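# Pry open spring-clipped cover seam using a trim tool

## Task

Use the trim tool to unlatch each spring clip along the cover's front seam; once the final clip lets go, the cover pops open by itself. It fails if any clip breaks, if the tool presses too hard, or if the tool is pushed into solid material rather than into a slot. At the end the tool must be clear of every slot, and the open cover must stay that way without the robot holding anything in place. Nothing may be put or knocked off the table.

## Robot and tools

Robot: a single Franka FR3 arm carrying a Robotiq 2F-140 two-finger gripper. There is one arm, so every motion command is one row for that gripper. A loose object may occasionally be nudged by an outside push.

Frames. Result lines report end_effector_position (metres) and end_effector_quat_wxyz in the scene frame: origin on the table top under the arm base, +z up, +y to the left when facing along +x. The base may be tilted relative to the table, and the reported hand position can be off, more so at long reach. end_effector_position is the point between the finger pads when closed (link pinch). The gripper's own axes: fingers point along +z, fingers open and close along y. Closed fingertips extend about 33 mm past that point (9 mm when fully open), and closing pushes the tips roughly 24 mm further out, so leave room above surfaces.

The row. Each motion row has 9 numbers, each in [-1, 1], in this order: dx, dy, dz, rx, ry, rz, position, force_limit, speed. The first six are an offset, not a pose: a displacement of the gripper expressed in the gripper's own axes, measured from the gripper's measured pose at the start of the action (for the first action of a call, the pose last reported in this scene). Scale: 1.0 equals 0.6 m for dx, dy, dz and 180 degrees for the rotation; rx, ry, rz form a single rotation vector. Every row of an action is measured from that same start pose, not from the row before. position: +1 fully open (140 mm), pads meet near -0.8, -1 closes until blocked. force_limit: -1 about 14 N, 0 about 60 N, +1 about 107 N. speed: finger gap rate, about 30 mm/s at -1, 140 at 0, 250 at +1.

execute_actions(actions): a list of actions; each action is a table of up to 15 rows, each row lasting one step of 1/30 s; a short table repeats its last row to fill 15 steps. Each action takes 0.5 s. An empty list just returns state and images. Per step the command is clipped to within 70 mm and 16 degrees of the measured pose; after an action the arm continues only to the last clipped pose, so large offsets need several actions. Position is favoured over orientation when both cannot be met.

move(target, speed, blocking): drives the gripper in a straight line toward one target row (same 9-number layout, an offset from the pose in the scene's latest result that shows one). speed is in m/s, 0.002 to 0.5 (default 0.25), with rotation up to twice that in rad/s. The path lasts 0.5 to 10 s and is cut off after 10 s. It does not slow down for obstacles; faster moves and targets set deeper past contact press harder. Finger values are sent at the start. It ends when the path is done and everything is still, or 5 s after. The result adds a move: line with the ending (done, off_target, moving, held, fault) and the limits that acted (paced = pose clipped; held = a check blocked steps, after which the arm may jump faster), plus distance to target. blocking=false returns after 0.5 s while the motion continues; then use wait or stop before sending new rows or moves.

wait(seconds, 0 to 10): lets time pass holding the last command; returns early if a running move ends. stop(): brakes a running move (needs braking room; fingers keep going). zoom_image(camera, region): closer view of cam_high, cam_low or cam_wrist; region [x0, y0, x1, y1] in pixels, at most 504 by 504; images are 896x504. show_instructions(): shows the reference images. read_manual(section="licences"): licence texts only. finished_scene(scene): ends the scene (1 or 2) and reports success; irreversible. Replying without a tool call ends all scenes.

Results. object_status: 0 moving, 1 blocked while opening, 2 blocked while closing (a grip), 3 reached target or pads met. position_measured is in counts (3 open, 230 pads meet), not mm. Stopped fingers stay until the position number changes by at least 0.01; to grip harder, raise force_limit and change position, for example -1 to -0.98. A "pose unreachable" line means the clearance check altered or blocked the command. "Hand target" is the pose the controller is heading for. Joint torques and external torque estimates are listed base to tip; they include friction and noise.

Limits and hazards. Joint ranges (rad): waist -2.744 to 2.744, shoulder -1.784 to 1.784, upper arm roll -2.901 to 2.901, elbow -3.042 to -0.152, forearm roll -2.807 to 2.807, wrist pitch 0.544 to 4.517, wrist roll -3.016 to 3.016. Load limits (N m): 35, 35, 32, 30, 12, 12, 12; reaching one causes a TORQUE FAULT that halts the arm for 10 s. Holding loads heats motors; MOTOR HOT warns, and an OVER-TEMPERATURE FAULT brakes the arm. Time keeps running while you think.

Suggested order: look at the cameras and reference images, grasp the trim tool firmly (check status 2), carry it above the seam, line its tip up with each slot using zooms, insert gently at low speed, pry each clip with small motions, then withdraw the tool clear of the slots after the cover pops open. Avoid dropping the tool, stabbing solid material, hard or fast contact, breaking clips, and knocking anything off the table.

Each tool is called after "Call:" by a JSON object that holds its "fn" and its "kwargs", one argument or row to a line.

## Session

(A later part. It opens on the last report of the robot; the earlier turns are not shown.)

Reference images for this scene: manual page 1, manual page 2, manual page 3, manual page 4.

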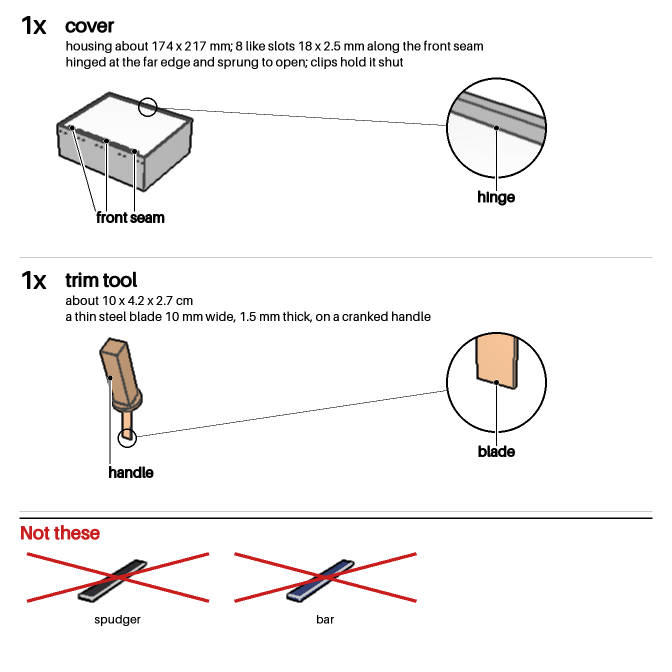

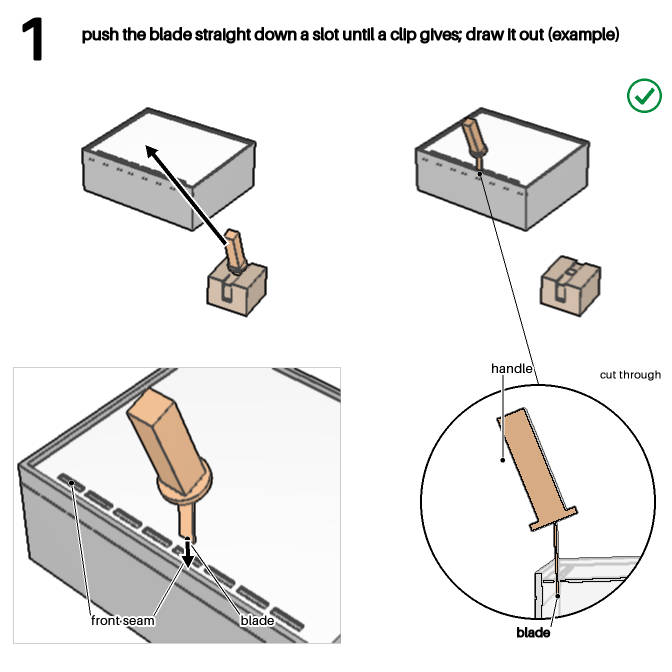

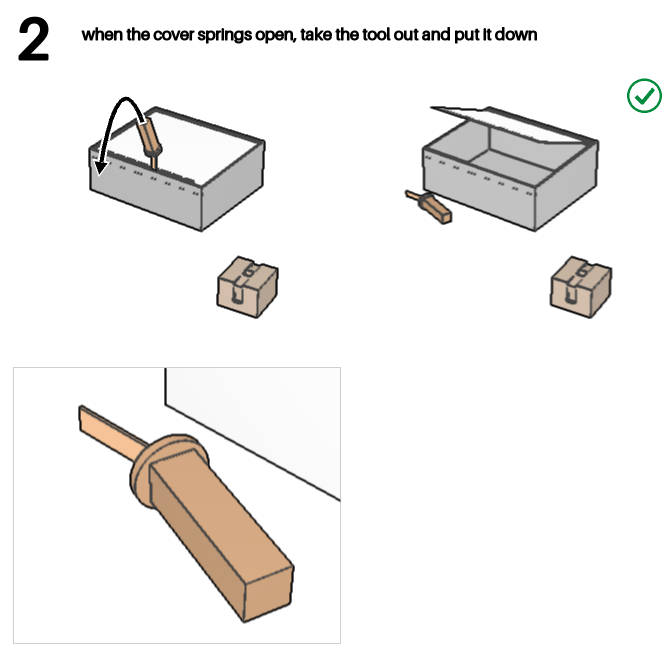

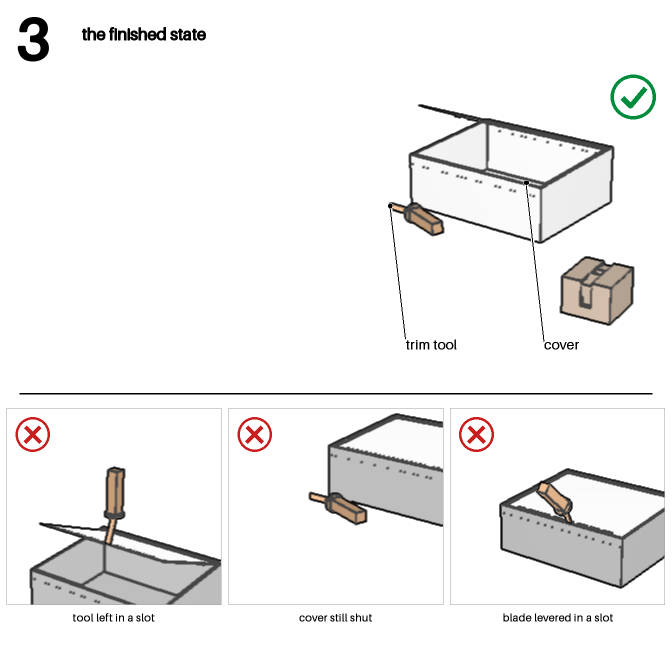

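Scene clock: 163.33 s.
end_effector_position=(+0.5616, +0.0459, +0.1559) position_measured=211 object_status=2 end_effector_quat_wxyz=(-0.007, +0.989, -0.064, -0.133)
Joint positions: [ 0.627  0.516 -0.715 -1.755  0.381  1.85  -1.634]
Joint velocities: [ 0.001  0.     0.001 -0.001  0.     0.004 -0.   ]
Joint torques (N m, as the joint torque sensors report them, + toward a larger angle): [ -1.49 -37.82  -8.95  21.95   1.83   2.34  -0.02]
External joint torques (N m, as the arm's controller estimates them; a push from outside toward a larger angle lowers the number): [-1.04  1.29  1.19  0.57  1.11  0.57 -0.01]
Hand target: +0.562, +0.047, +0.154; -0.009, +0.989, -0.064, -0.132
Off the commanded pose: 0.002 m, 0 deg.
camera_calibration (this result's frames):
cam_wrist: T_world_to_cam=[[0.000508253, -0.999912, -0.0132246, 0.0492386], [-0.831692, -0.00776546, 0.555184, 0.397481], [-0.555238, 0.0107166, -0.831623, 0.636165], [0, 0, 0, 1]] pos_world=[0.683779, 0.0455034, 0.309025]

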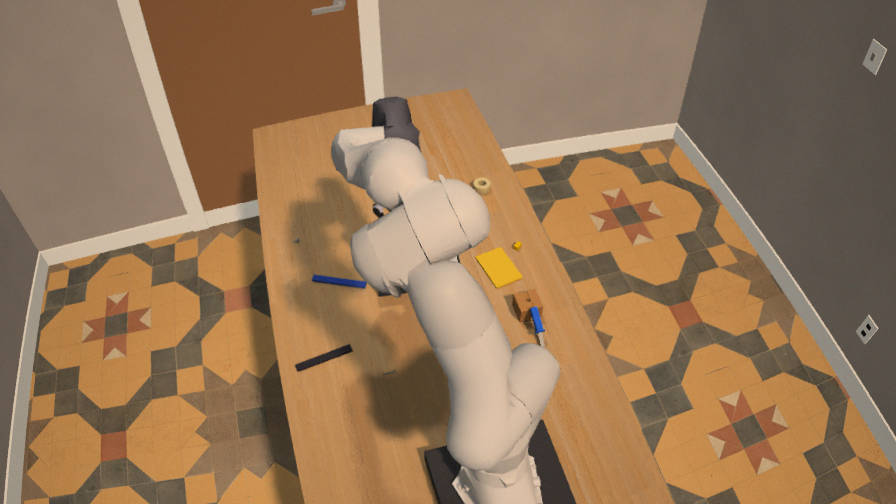

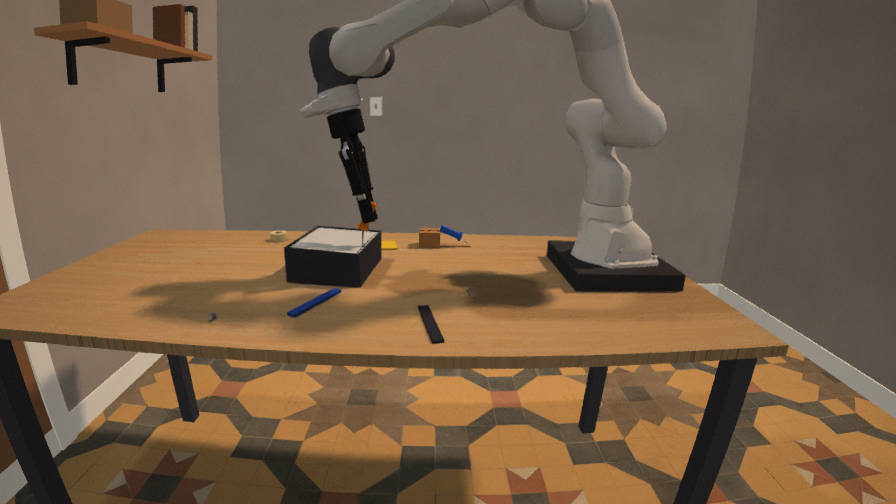

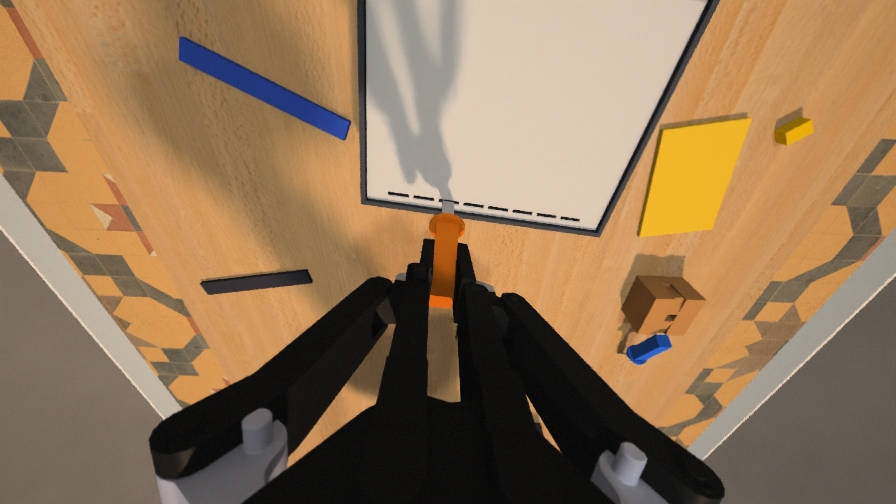

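Call:
{"fn": "execute_actions", "kwargs": {
  "actions": [
    [[0.0012,-0.002,0.0035,0.0008,0.0005,0,-1,0.6,-0.6],[0.0015,-0.0022,0.0042,0.0009,0.0005,0,-1,0.6,-0.6],[0.0017,-0.0025,0.005,0.001,0.0006,0,-1,0.6,-0.6],[0.0019,-0.0025,0.0056,0.001,0.0006,0,-1,0.6,-0.6],[0.002,-0.0025,0.0062,0.001,0.0006,0,-1,0.6,-0.6]]
  ]
}}

Call:
{"fn": "zoom_image", "kwargs": {
  "camera": "cam_wrist",
  "region": [425, 185, 475, 220]
}}

Scene clock: 167.07 s.
end_effector_position=(+0.5615, +0.0459, +0.1540) position_measured=211 object_status=2 end_effector_quat_wxyz=(-0.007, +0.989, -0.065, -0.132)
Joint positions: [ 0.627  0.517 -0.714 -1.759  0.382  1.855 -1.634]
Joint velocities: [-0.     0.     0.001 -0.001 -0.001  0.002 -0.   ]
Joint torques (N m, as the joint torque sensors report them, + toward a larger angle): [ -1.32 -37.84  -8.53  21.86   1.9    2.2    0.02]
External joint torques (N m, as the arm's controller estimates them; a push from outside toward a larger angle lowers the number): [-0.83  1.34  1.68  0.48  1.18  0.43  0.03]
Hand target: +0.562, +0.047, +0.152; -0.009, +0.989, -0.064, -0.132
Off the commanded pose: 0.002 m, 0 deg.
camera_calibration (this result's frames):
cam_wrist: T_world_to_cam=[[-0.000687822, -0.999914, -0.0131127, 0.0498676], [-0.8322, -0.0066983, 0.554435, 0.398847], [-0.554475, 0.0112937, -0.832124, 0.634086], [0, 0, 0, 1]] pos_world=[0.68354, 0.0453737, 0.307157]

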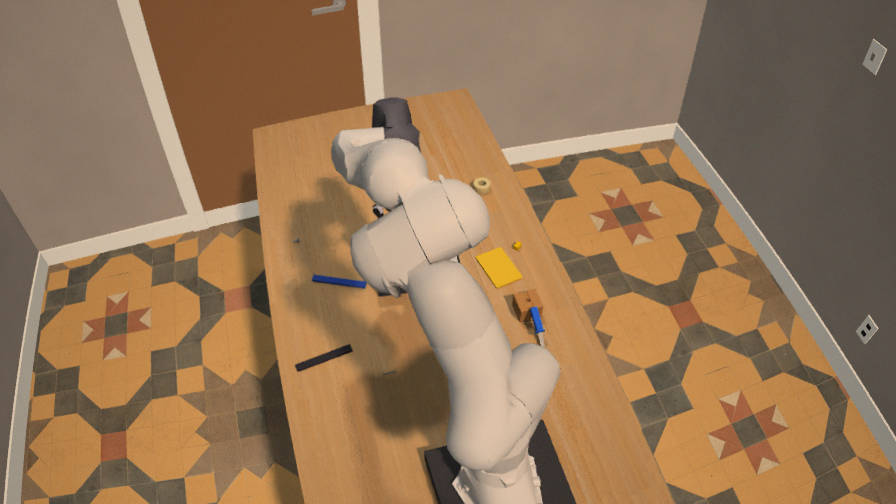

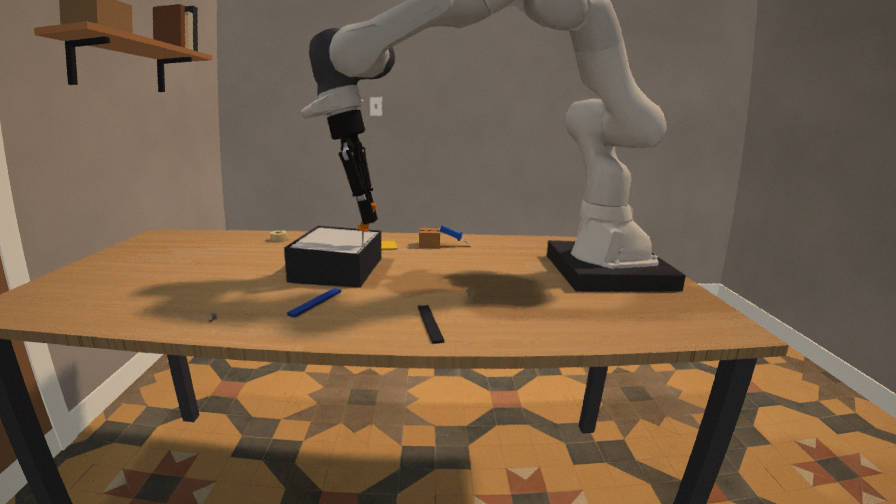

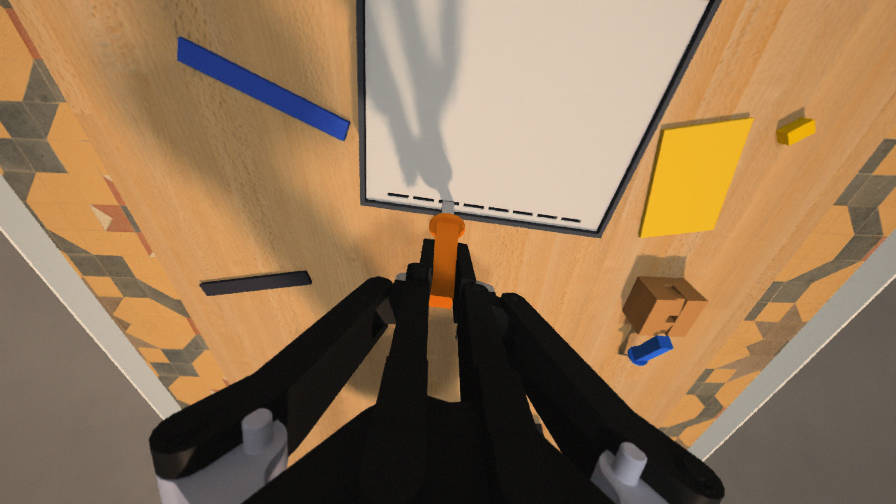

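Region (425, 185, 475, 220) of cam_wrist's 896x504 image, scaled by 10.080, with more detail than that image has; it fills the top 353 rows of this view, and the rest is white.

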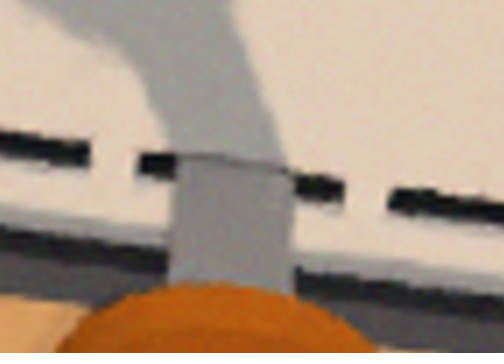

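Call:
{"fn": "execute_actions", "kwargs": {
  "actions": [
    [[0.001,-0.002,0.004,0.0008,0.0003,0,-1,0.6,-0.6],[0.0013,-0.0022,0.005,0.0009,0.0003,0,-1,0.6,-0.6],[0.0016,-0.0025,0.006,0.001,0.0004,0,-1,0.6,-0.6],[0.0019,-0.0025,0.007,0.001,0.0004,0,-1,0.6,-0.6],[0.0022,-0.0025,0.008,0.001,0.0005,0,-1,0.6,-0.6],[0.0024,-0.0025,0.0085,0.001,0.0005,0,-1,0.6,-0.6],[0.0026,-0.0025,0.009,0.001,0.0005,0,-1,0.6,-0.6]]
  ]
}}

Scene clock: 170.93 s.
end_effector_position=(+0.5611, +0.0463, +0.1502) position_measured=211 object_status=2 end_effector_quat_wxyz=(-0.007, +0.989, -0.065, -0.132)
Joint positions: [ 0.627  0.521 -0.713 -1.764  0.386  1.863 -1.634]
Joint velocities: [ 0.001  0.     0.001 -0.     0.001  0.004  0.001]
Joint torques (N m, as the joint torque sensors report them, + toward a larger angle): [ -1.63 -38.13  -9.07  21.62   1.93   2.19  -0.05]
External joint torques (N m, as the arm's controller estimates them; a push from outside toward a larger angle lowers the number): [-1.08  1.3   1.27  0.2   1.21  0.4  -0.04]
Hand target: +0.562, +0.047, +0.148; -0.009, +0.989, -0.065, -0.131
Off the commanded pose: 0.002 m, 0 deg.
camera_calibration (this result's frames):
cam_wrist: T_world_to_cam=[[-0.00229353, -0.999917, -0.0126886, 0.0509954], [-0.83221, -0.00512679, 0.554438, 0.400551], [-0.554457, 0.0118312, -0.832129, 0.630692], [0, 0, 0, 1]] pos_world=[0.683151, 0.0455829, 0.303384]

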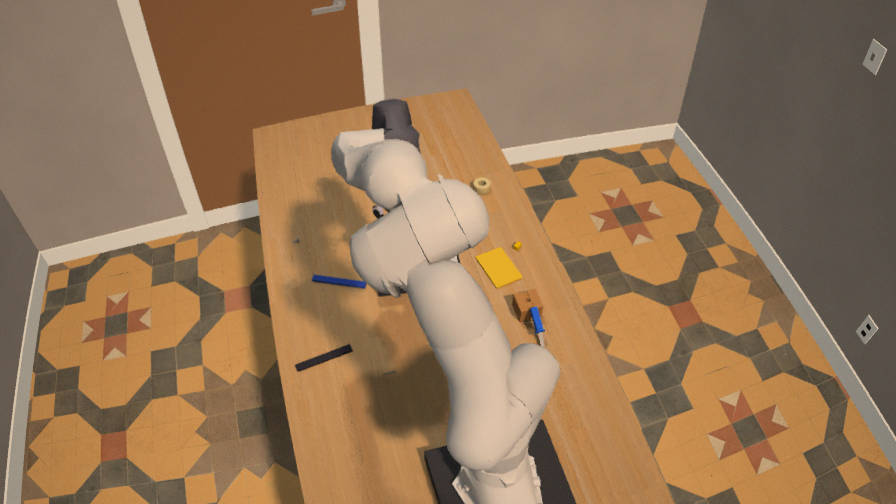

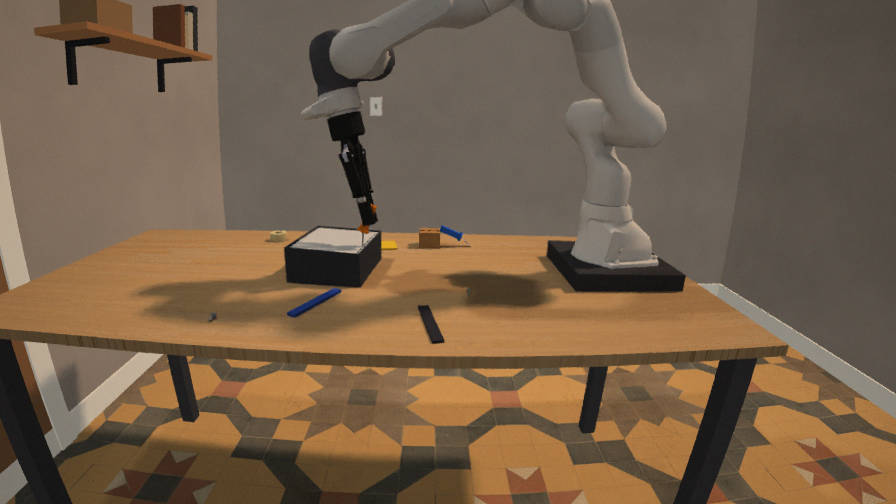

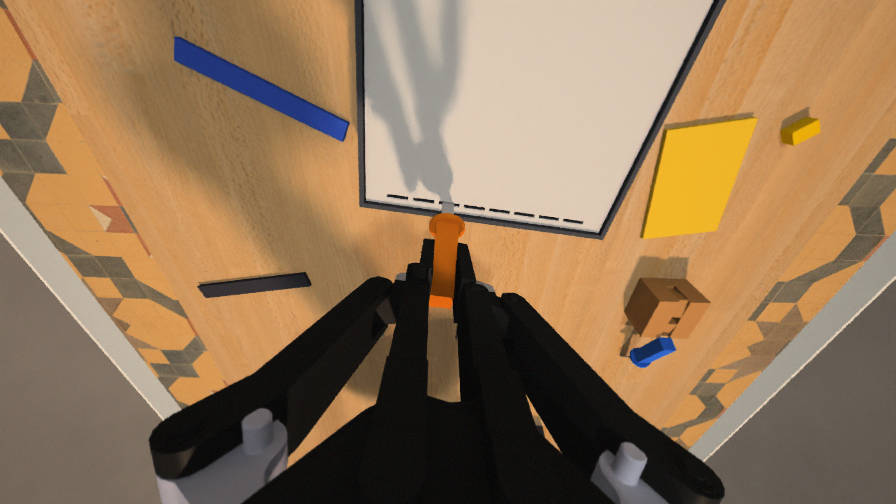

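In slot, depth ~4.3 mm. Another step.

Call:
{"fn": "execute_actions", "kwargs": {
  "actions": [
    [[0.0014,-0.002,0.004,0.0008,0.0004,0,-1,0.6,-0.6],[0.0017,-0.002,0.005,0.0009,0.0004,0,-1,0.6,-0.6],[0.002,-0.002,0.006,0.001,0.0005,0,-1,0.6,-0.6],[0.0023,-0.002,0.007,0.001,0.0005,0,-1,0.6,-0.6],[0.0026,-0.002,0.008,0.001,0.0006,0,-1,0.6,-0.6],[0.0028,-0.002,0.0087,0.001,0.0006,0,-1,0.6,-0.6],[0.0031,-0.002,0.0095,0.001,0.0006,0,-1,0.6,-0.6]]
  ]
}}

Scene clock: 174.30 s.
end_effector_position=(+0.5609, +0.0466, +0.1461) position_measured=211 object_status=2 end_effector_quat_wxyz=(-0.007, +0.989, -0.066, -0.132)
Joint positions: [ 0.627  0.526 -0.711 -1.768  0.389  1.871 -1.634]
Joint velocities: [ 0.     0.002  0.     0.001  0.002  0.006 -0.   ]
Joint torques (N m, as the joint torque sensors report them, + toward a larger angle): [ -1.86 -37.99  -9.03  21.46   1.84   2.29  -0.11]
External joint torques (N m, as the arm's controller estimates them; a push from outside toward a larger angle lowers the number): [-1.29  1.4   1.37  0.16  1.13  0.5  -0.1 ]
Hand target: +0.562, +0.047, +0.144; -0.009, +0.989, -0.066, -0.131
Off the commanded pose: 0.002 m, 0 deg.
camera_calibration (this result's frames):
cam_wrist: T_world_to_cam=[[-0.00416603, -0.999919, -0.0120019, 0.0522036], [-0.832376, -0.00318406, 0.554203, 0.402696], [-0.554196, 0.0122989, -0.832295, 0.626991], [0, 0, 0, 1]] pos_world=[0.682888, 0.0457703, 0.299293]

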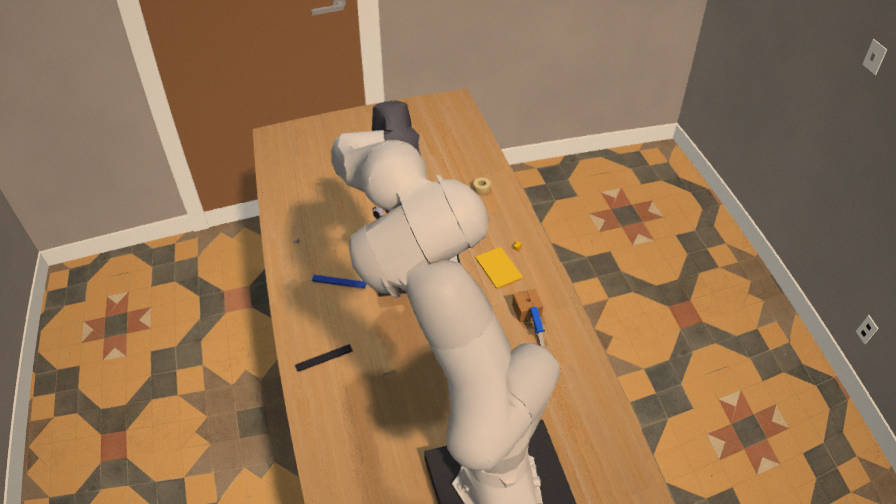

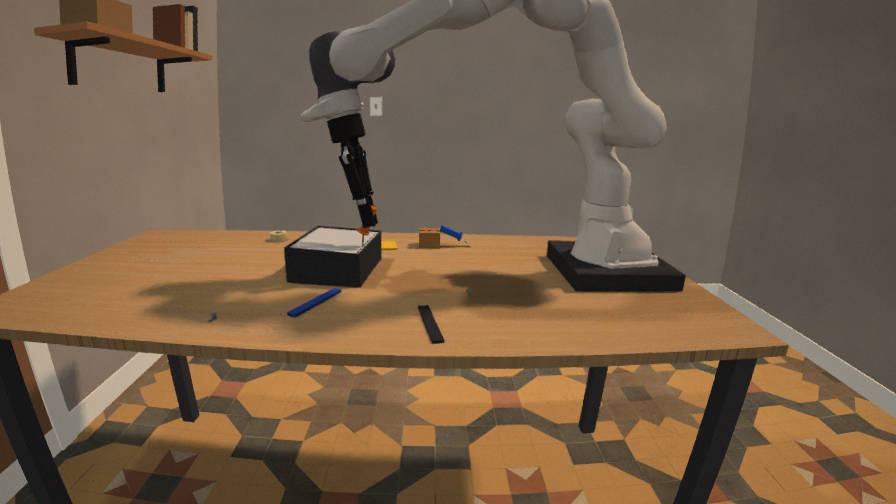

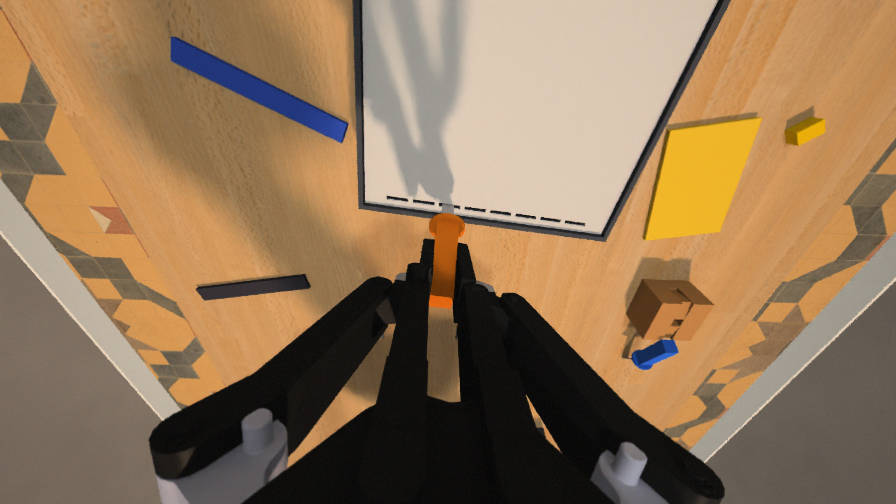

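Call:
{"fn": "move", "kwargs": {
  "target": [-0.0075,0.002,-0.0245,-0.001,-0.001,0,-1,0.6,-0.6],
  "speed": 0.035
}}

Call:
{"fn": "move", "kwargs": {
  "target": [0.003,0.042,-0.001,-0.001,0.0015,-0.004,-1,0.6,-0.6],
  "speed": 0.045
}}

Call:
{"fn": "zoom_image", "kwargs": {
  "camera": "cam_wrist",
  "region": [425, 185, 475, 220]
}}

Scene clock: 177.33 s.
end_effector_position=(+0.5613, +0.0464, +0.1595) position_measured=211 object_status=2 end_effector_quat_wxyz=(-0.008, +0.989, -0.064, -0.132)
Joint positions: [ 0.63   0.51  -0.718 -1.755  0.378  1.845 -1.632]
Joint velocities: [ 0.003 -0.    -0.002  0.    -0.001 -0.015  0.004]
Joint torques (N m, as the joint torque sensors report them, + toward a larger angle): [  1.01 -40.49 -11.78  23.03  -0.23   1.08   0.51]
External joint torques (N m, as the arm's controller estimates them; a push from outside toward a larger angle lowers the number): [ 1.67 -1.29 -1.5   1.46 -0.96 -0.72  0.52]
Hand target: +0.560, +0.046, +0.161; -0.006, +0.989, -0.066, -0.134
Off the commanded pose: 0.002 m, 0 deg.
move: done
camera_calibration (this result's frames):
cam_wrist: T_world_to_cam=[[0.000493218, -0.999903, -0.0139014, 0.0498762], [-0.832118, -0.00812008, 0.55454, 0.395588], [-0.554599, 0.0112941, -0.832041, 0.638617], [0, 0, 0, 1]] pos_world=[0.683327, 0.045871, 0.31268]

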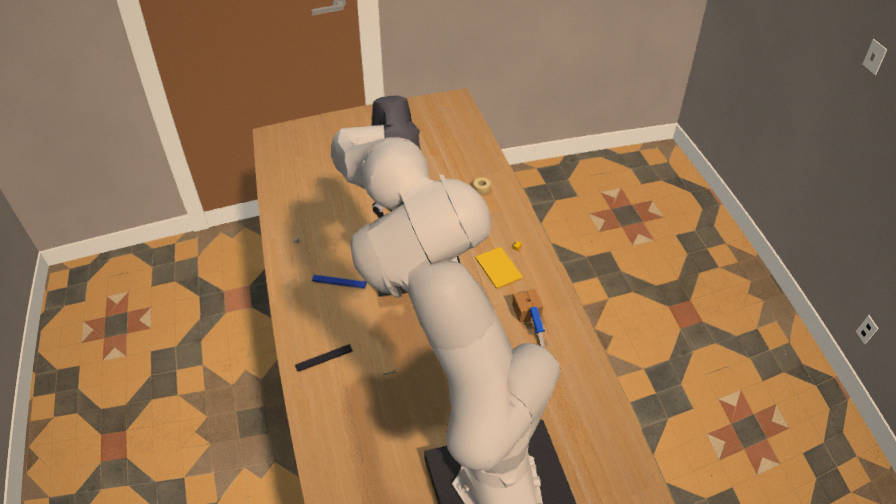

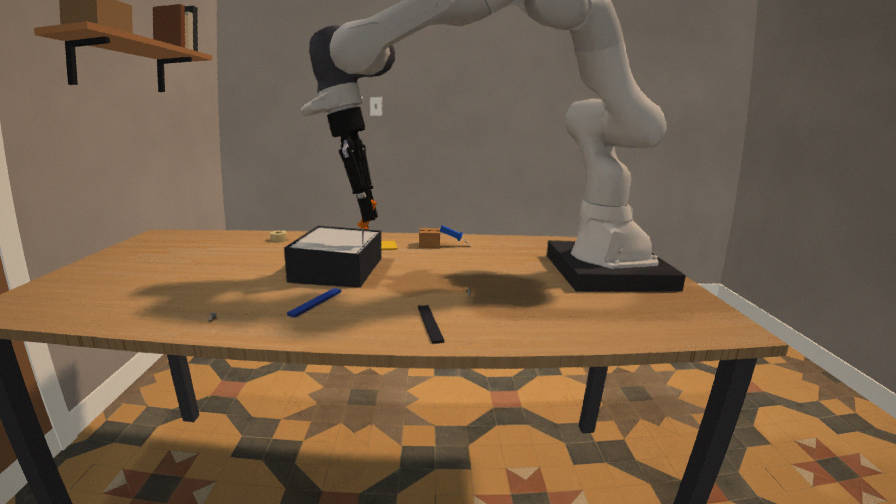

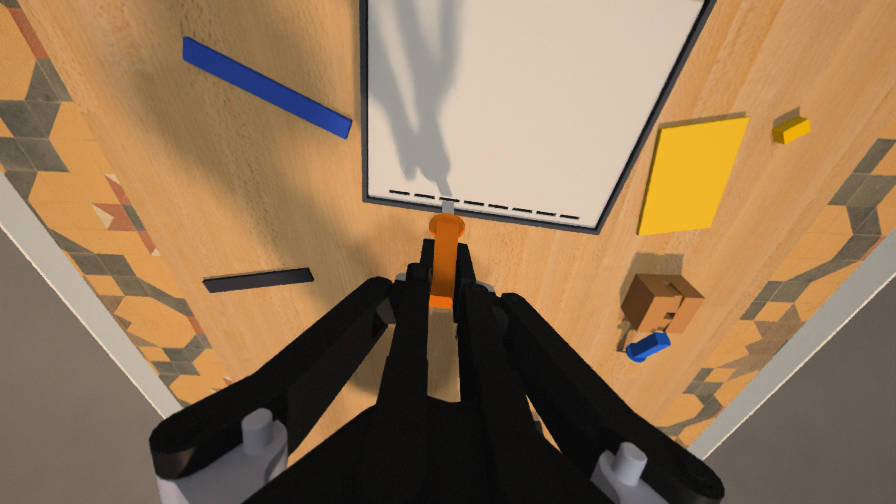

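Scene clock: 178.23 s.
end_effector_position=(+0.5590, +0.0242, +0.1586) position_measured=211 object_status=2 end_effector_quat_wxyz=(-0.008, +0.989, -0.063, -0.133)
Joint positions: [ 0.604  0.504 -0.725 -1.769  0.368  1.851 -1.665]
Joint velocities: [-0.    -0.     0.001  0.    -0.003  0.002 -0.021]
Joint torques (N m, as the joint torque sensors report them, + toward a larger angle): [ -1.65 -40.5  -10.82  21.77  -0.32   2.35  -0.21]
External joint torques (N m, as the arm's controller estimates them; a push from outside toward a larger angle lowers the number): [-1.15 -1.69 -0.65  0.22 -1.03  0.56 -0.21]
Hand target: +0.560, +0.021, +0.160; -0.007, +0.990, -0.058, -0.130
Off the commanded pose: 0.003 m, 1 deg.
move: done
camera_calibration (this result's frames):
cam_wrist: T_world_to_cam=[[0.00173949, -0.999898, -0.0142091, 0.0270114], [-0.831837, -0.00933313, 0.554942, 0.393753], [-0.555017, 0.0108543, -0.831768, 0.637068], [0, 0, 0, 1]] pos_world=[0.681075, 0.0237686, 0.311767]

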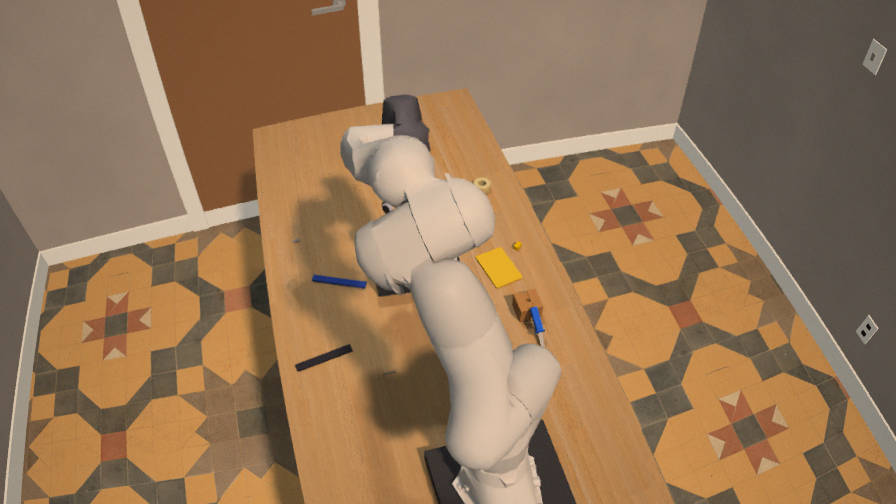

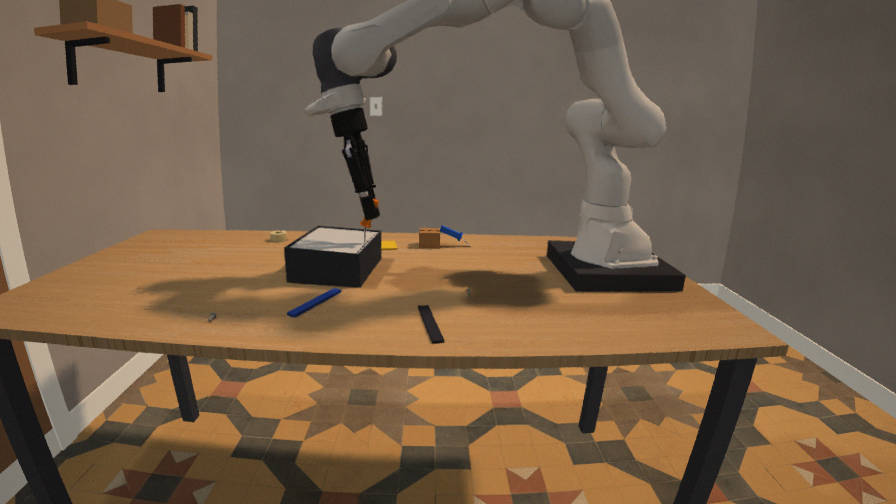

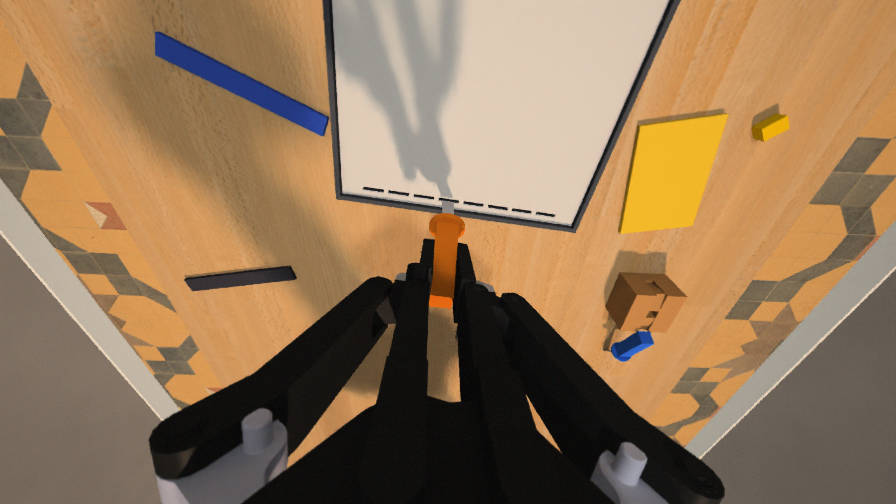

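Region (425, 185, 475, 220) of cam_wrist's 896x504 image, scaled by 10.080, with more detail than that image has; it fills the top 353 rows of this view, and the rest is white.

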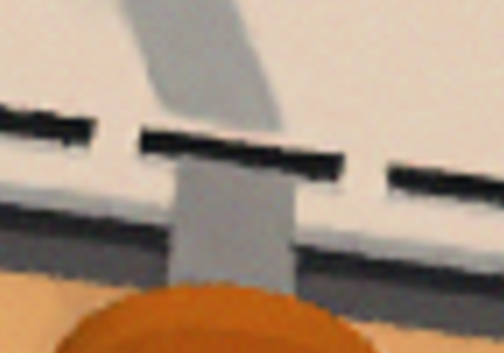

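Call:
{"fn": "execute_actions", "kwargs": {
  "actions": [
    [[0.0007,-0.001,0.002,0.0003,0.0002,0.001,-1,0.6,-0.6],[0.0013,-0.002,0.0035,0.0006,0.0003,0.002,-1,0.6,-0.6],[0.0019,-0.0025,0.005,0.0009,0.0005,0.003,-1,0.6,-0.6],[0.0024,-0.003,0.007,0.0012,0.0006,0.003,-1,0.6,-0.6]]
  ]
}}

Call:
{"fn": "zoom_image", "kwargs": {
  "camera": "cam_wrist",
  "region": [425, 185, 475, 220]
}}

Scene clock: 181.93 s.
end_effector_position=(+0.5588, +0.0242, +0.1559) position_measured=211 object_status=2 end_effector_quat_wxyz=(-0.008, +0.989, -0.064, -0.133)
Joint positions: [ 0.604  0.507 -0.725 -1.772  0.372  1.857 -1.666]
Joint velocities: [ 0.     0.002 -0.001  0.     0.002  0.004  0.005]
Joint torques (N m, as the joint torque sensors report them, + toward a larger angle): [  0.14 -37.53  -9.83  21.63   1.9    2.29   0.45]
External joint torques (N m, as the arm's controller estimates them; a push from outside toward a larger angle lowers the number): [0.69 1.2  0.41 0.17 1.19 0.5  0.46]
Hand target: +0.559, +0.026, +0.154; -0.009, +0.989, -0.068, -0.132
Off the commanded pose: 0.002 m, 0 deg.
camera_calibration (this result's frames):
cam_wrist: T_world_to_cam=[[-0.000756471, -0.999885, -0.0151443, 0.0285053], [-0.831981, -0.0077728, 0.55475, 0.395237], [-0.554804, 0.0130194, -0.831879, 0.634506], [0, 0, 0, 1]] pos_world=[0.680878, 0.0233132, 0.309006]

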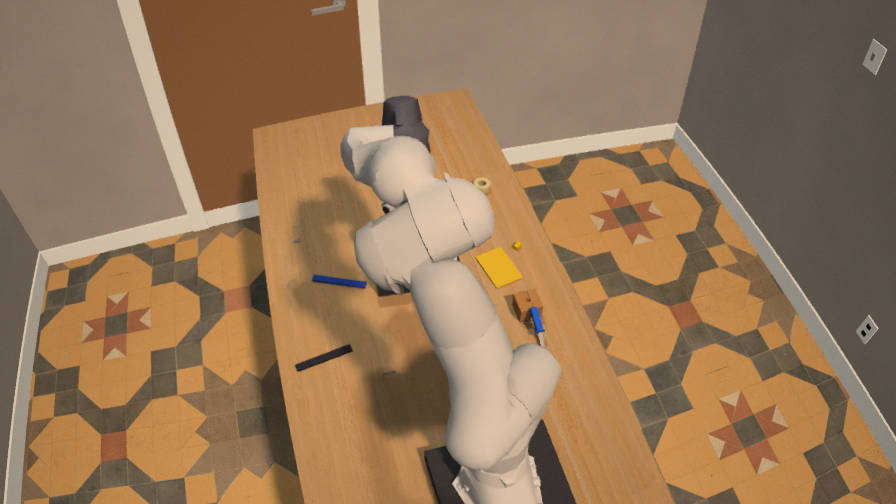

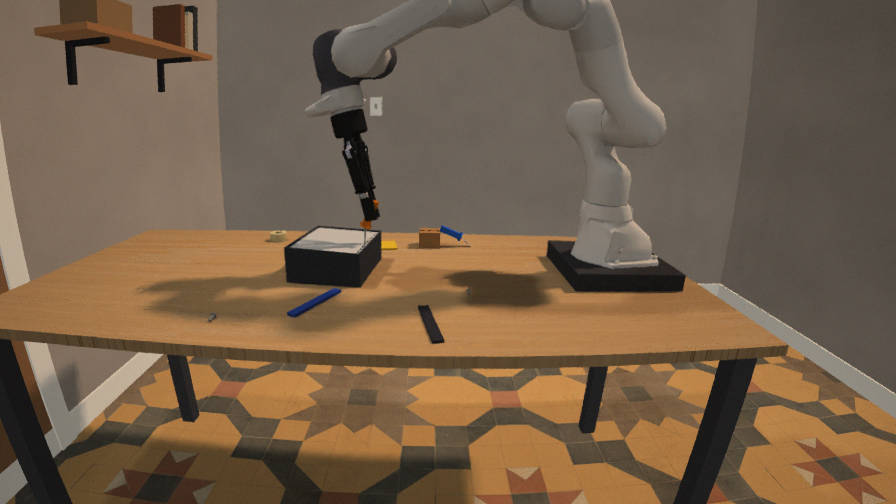

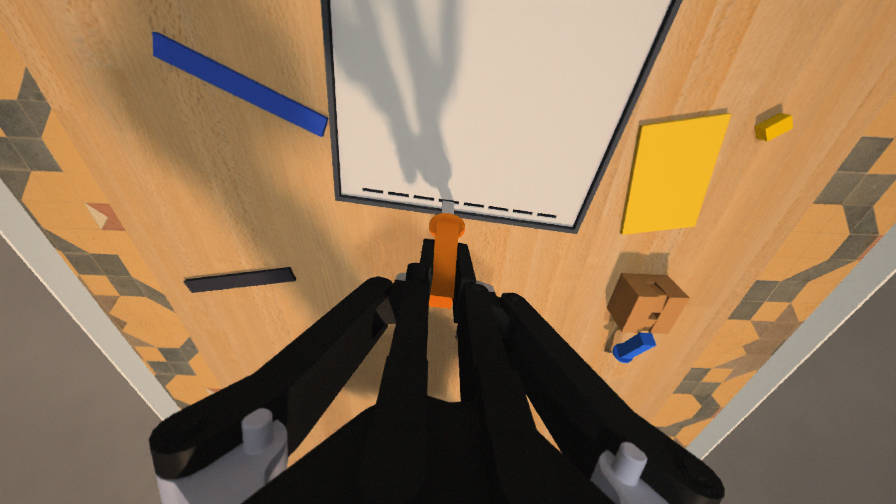

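Region (425, 185, 475, 220) of cam_wrist's 896x504 image, scaled by 10.080, with more detail than that image has; it fills the top 353 rows of this view, and the rest is white.

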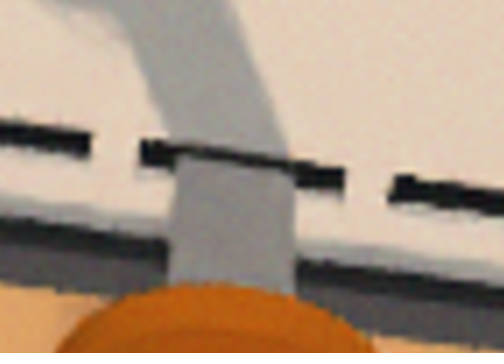

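Call:
{"fn": "execute_actions", "kwargs": {
  "actions": [
    [[0.0012,-0.002,0.0035,0.0008,0.0005,0,-1,0.6,-0.6],[0.0015,-0.0022,0.0042,0.0009,0.0005,0,-1,0.6,-0.6],[0.0017,-0.0025,0.005,0.001,0.0006,0,-1,0.6,-0.6],[0.0019,-0.0025,0.0056,0.001,0.0006,0,-1,0.6,-0.6],[0.0021,-0.0025,0.0063,0.001,0.0006,0,-1,0.6,-0.6],[0.0023,-0.0025,0.007,0.001,0.0006,0,-1,0.6,-0.6]]
  ]
}}

Call:
{"fn": "zoom_image", "kwargs": {
  "camera": "cam_wrist",
  "region": [425, 185, 475, 220]
}}

Scene clock: 186.83 s.
end_effector_position=(+0.5586, +0.0246, +0.1533) position_measured=211 object_status=2 end_effector_quat_wxyz=(-0.008, +0.989, -0.066, -0.132)
Joint positions: [ 0.604  0.509 -0.723 -1.776  0.374  1.863 -1.664]
Joint velocities: [ 0.     0.     0.    -0.001  0.001  0.003 -0.   ]
Joint torques (N m, as the joint torque sensors report them, + toward a larger angle): [ -1.83 -37.28  -8.64  21.48   1.89   2.2   -0.07]
External joint torques (N m, as the arm's controller estimates them; a push from outside toward a larger angle lowers the number): [-1.26  1.53  1.64  0.08  1.19  0.41 -0.06]
Hand target: +0.559, +0.026, +0.151; -0.010, +0.989, -0.065, -0.132
Off the commanded pose: 0.002 m, 0 deg.
camera_calibration (this result's frames):
cam_wrist: T_world_to_cam=[[-0.00299992, -0.999888, -0.0146447, 0.030047], [-0.832291, -0.00562155, 0.554311, 0.396682], [-0.554331, 0.0138516, -0.832181, 0.632059], [0, 0, 0, 1]] pos_world=[0.680615, 0.0235186, 0.306542]

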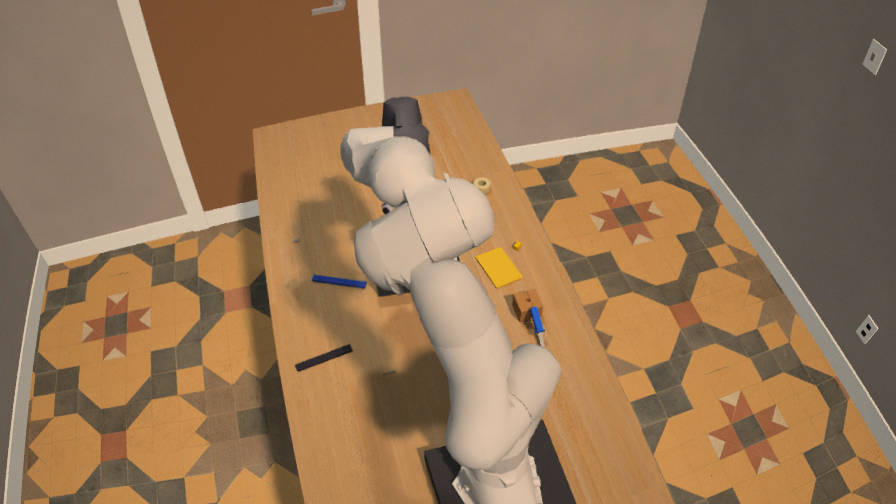

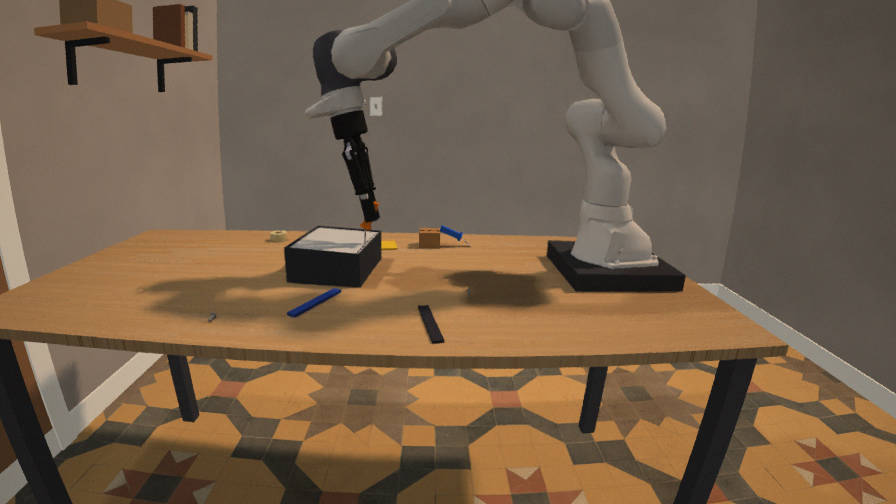

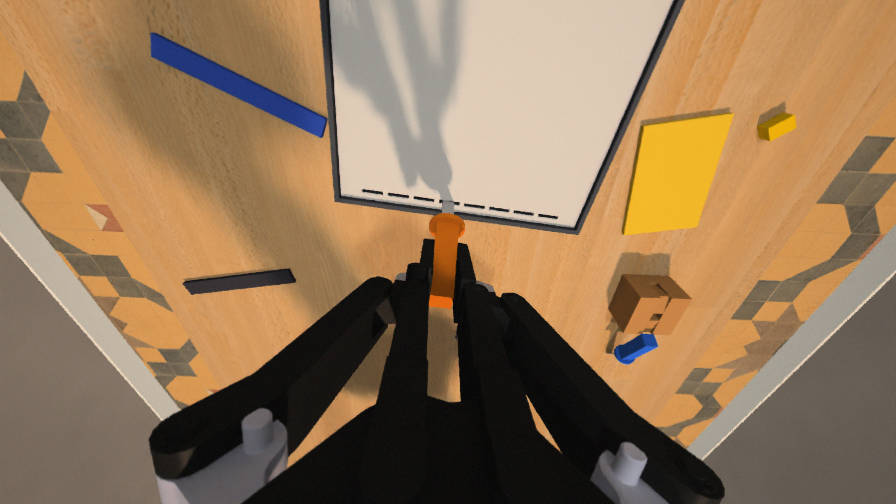

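Region (425, 185, 475, 220) of cam_wrist's 896x504 image, scaled by 10.080, with more detail than that image has; it fills the top 353 rows of this view, and the rest is white.

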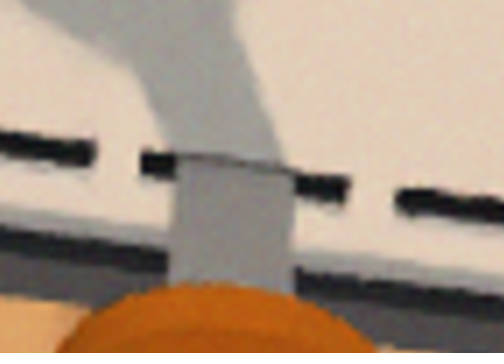

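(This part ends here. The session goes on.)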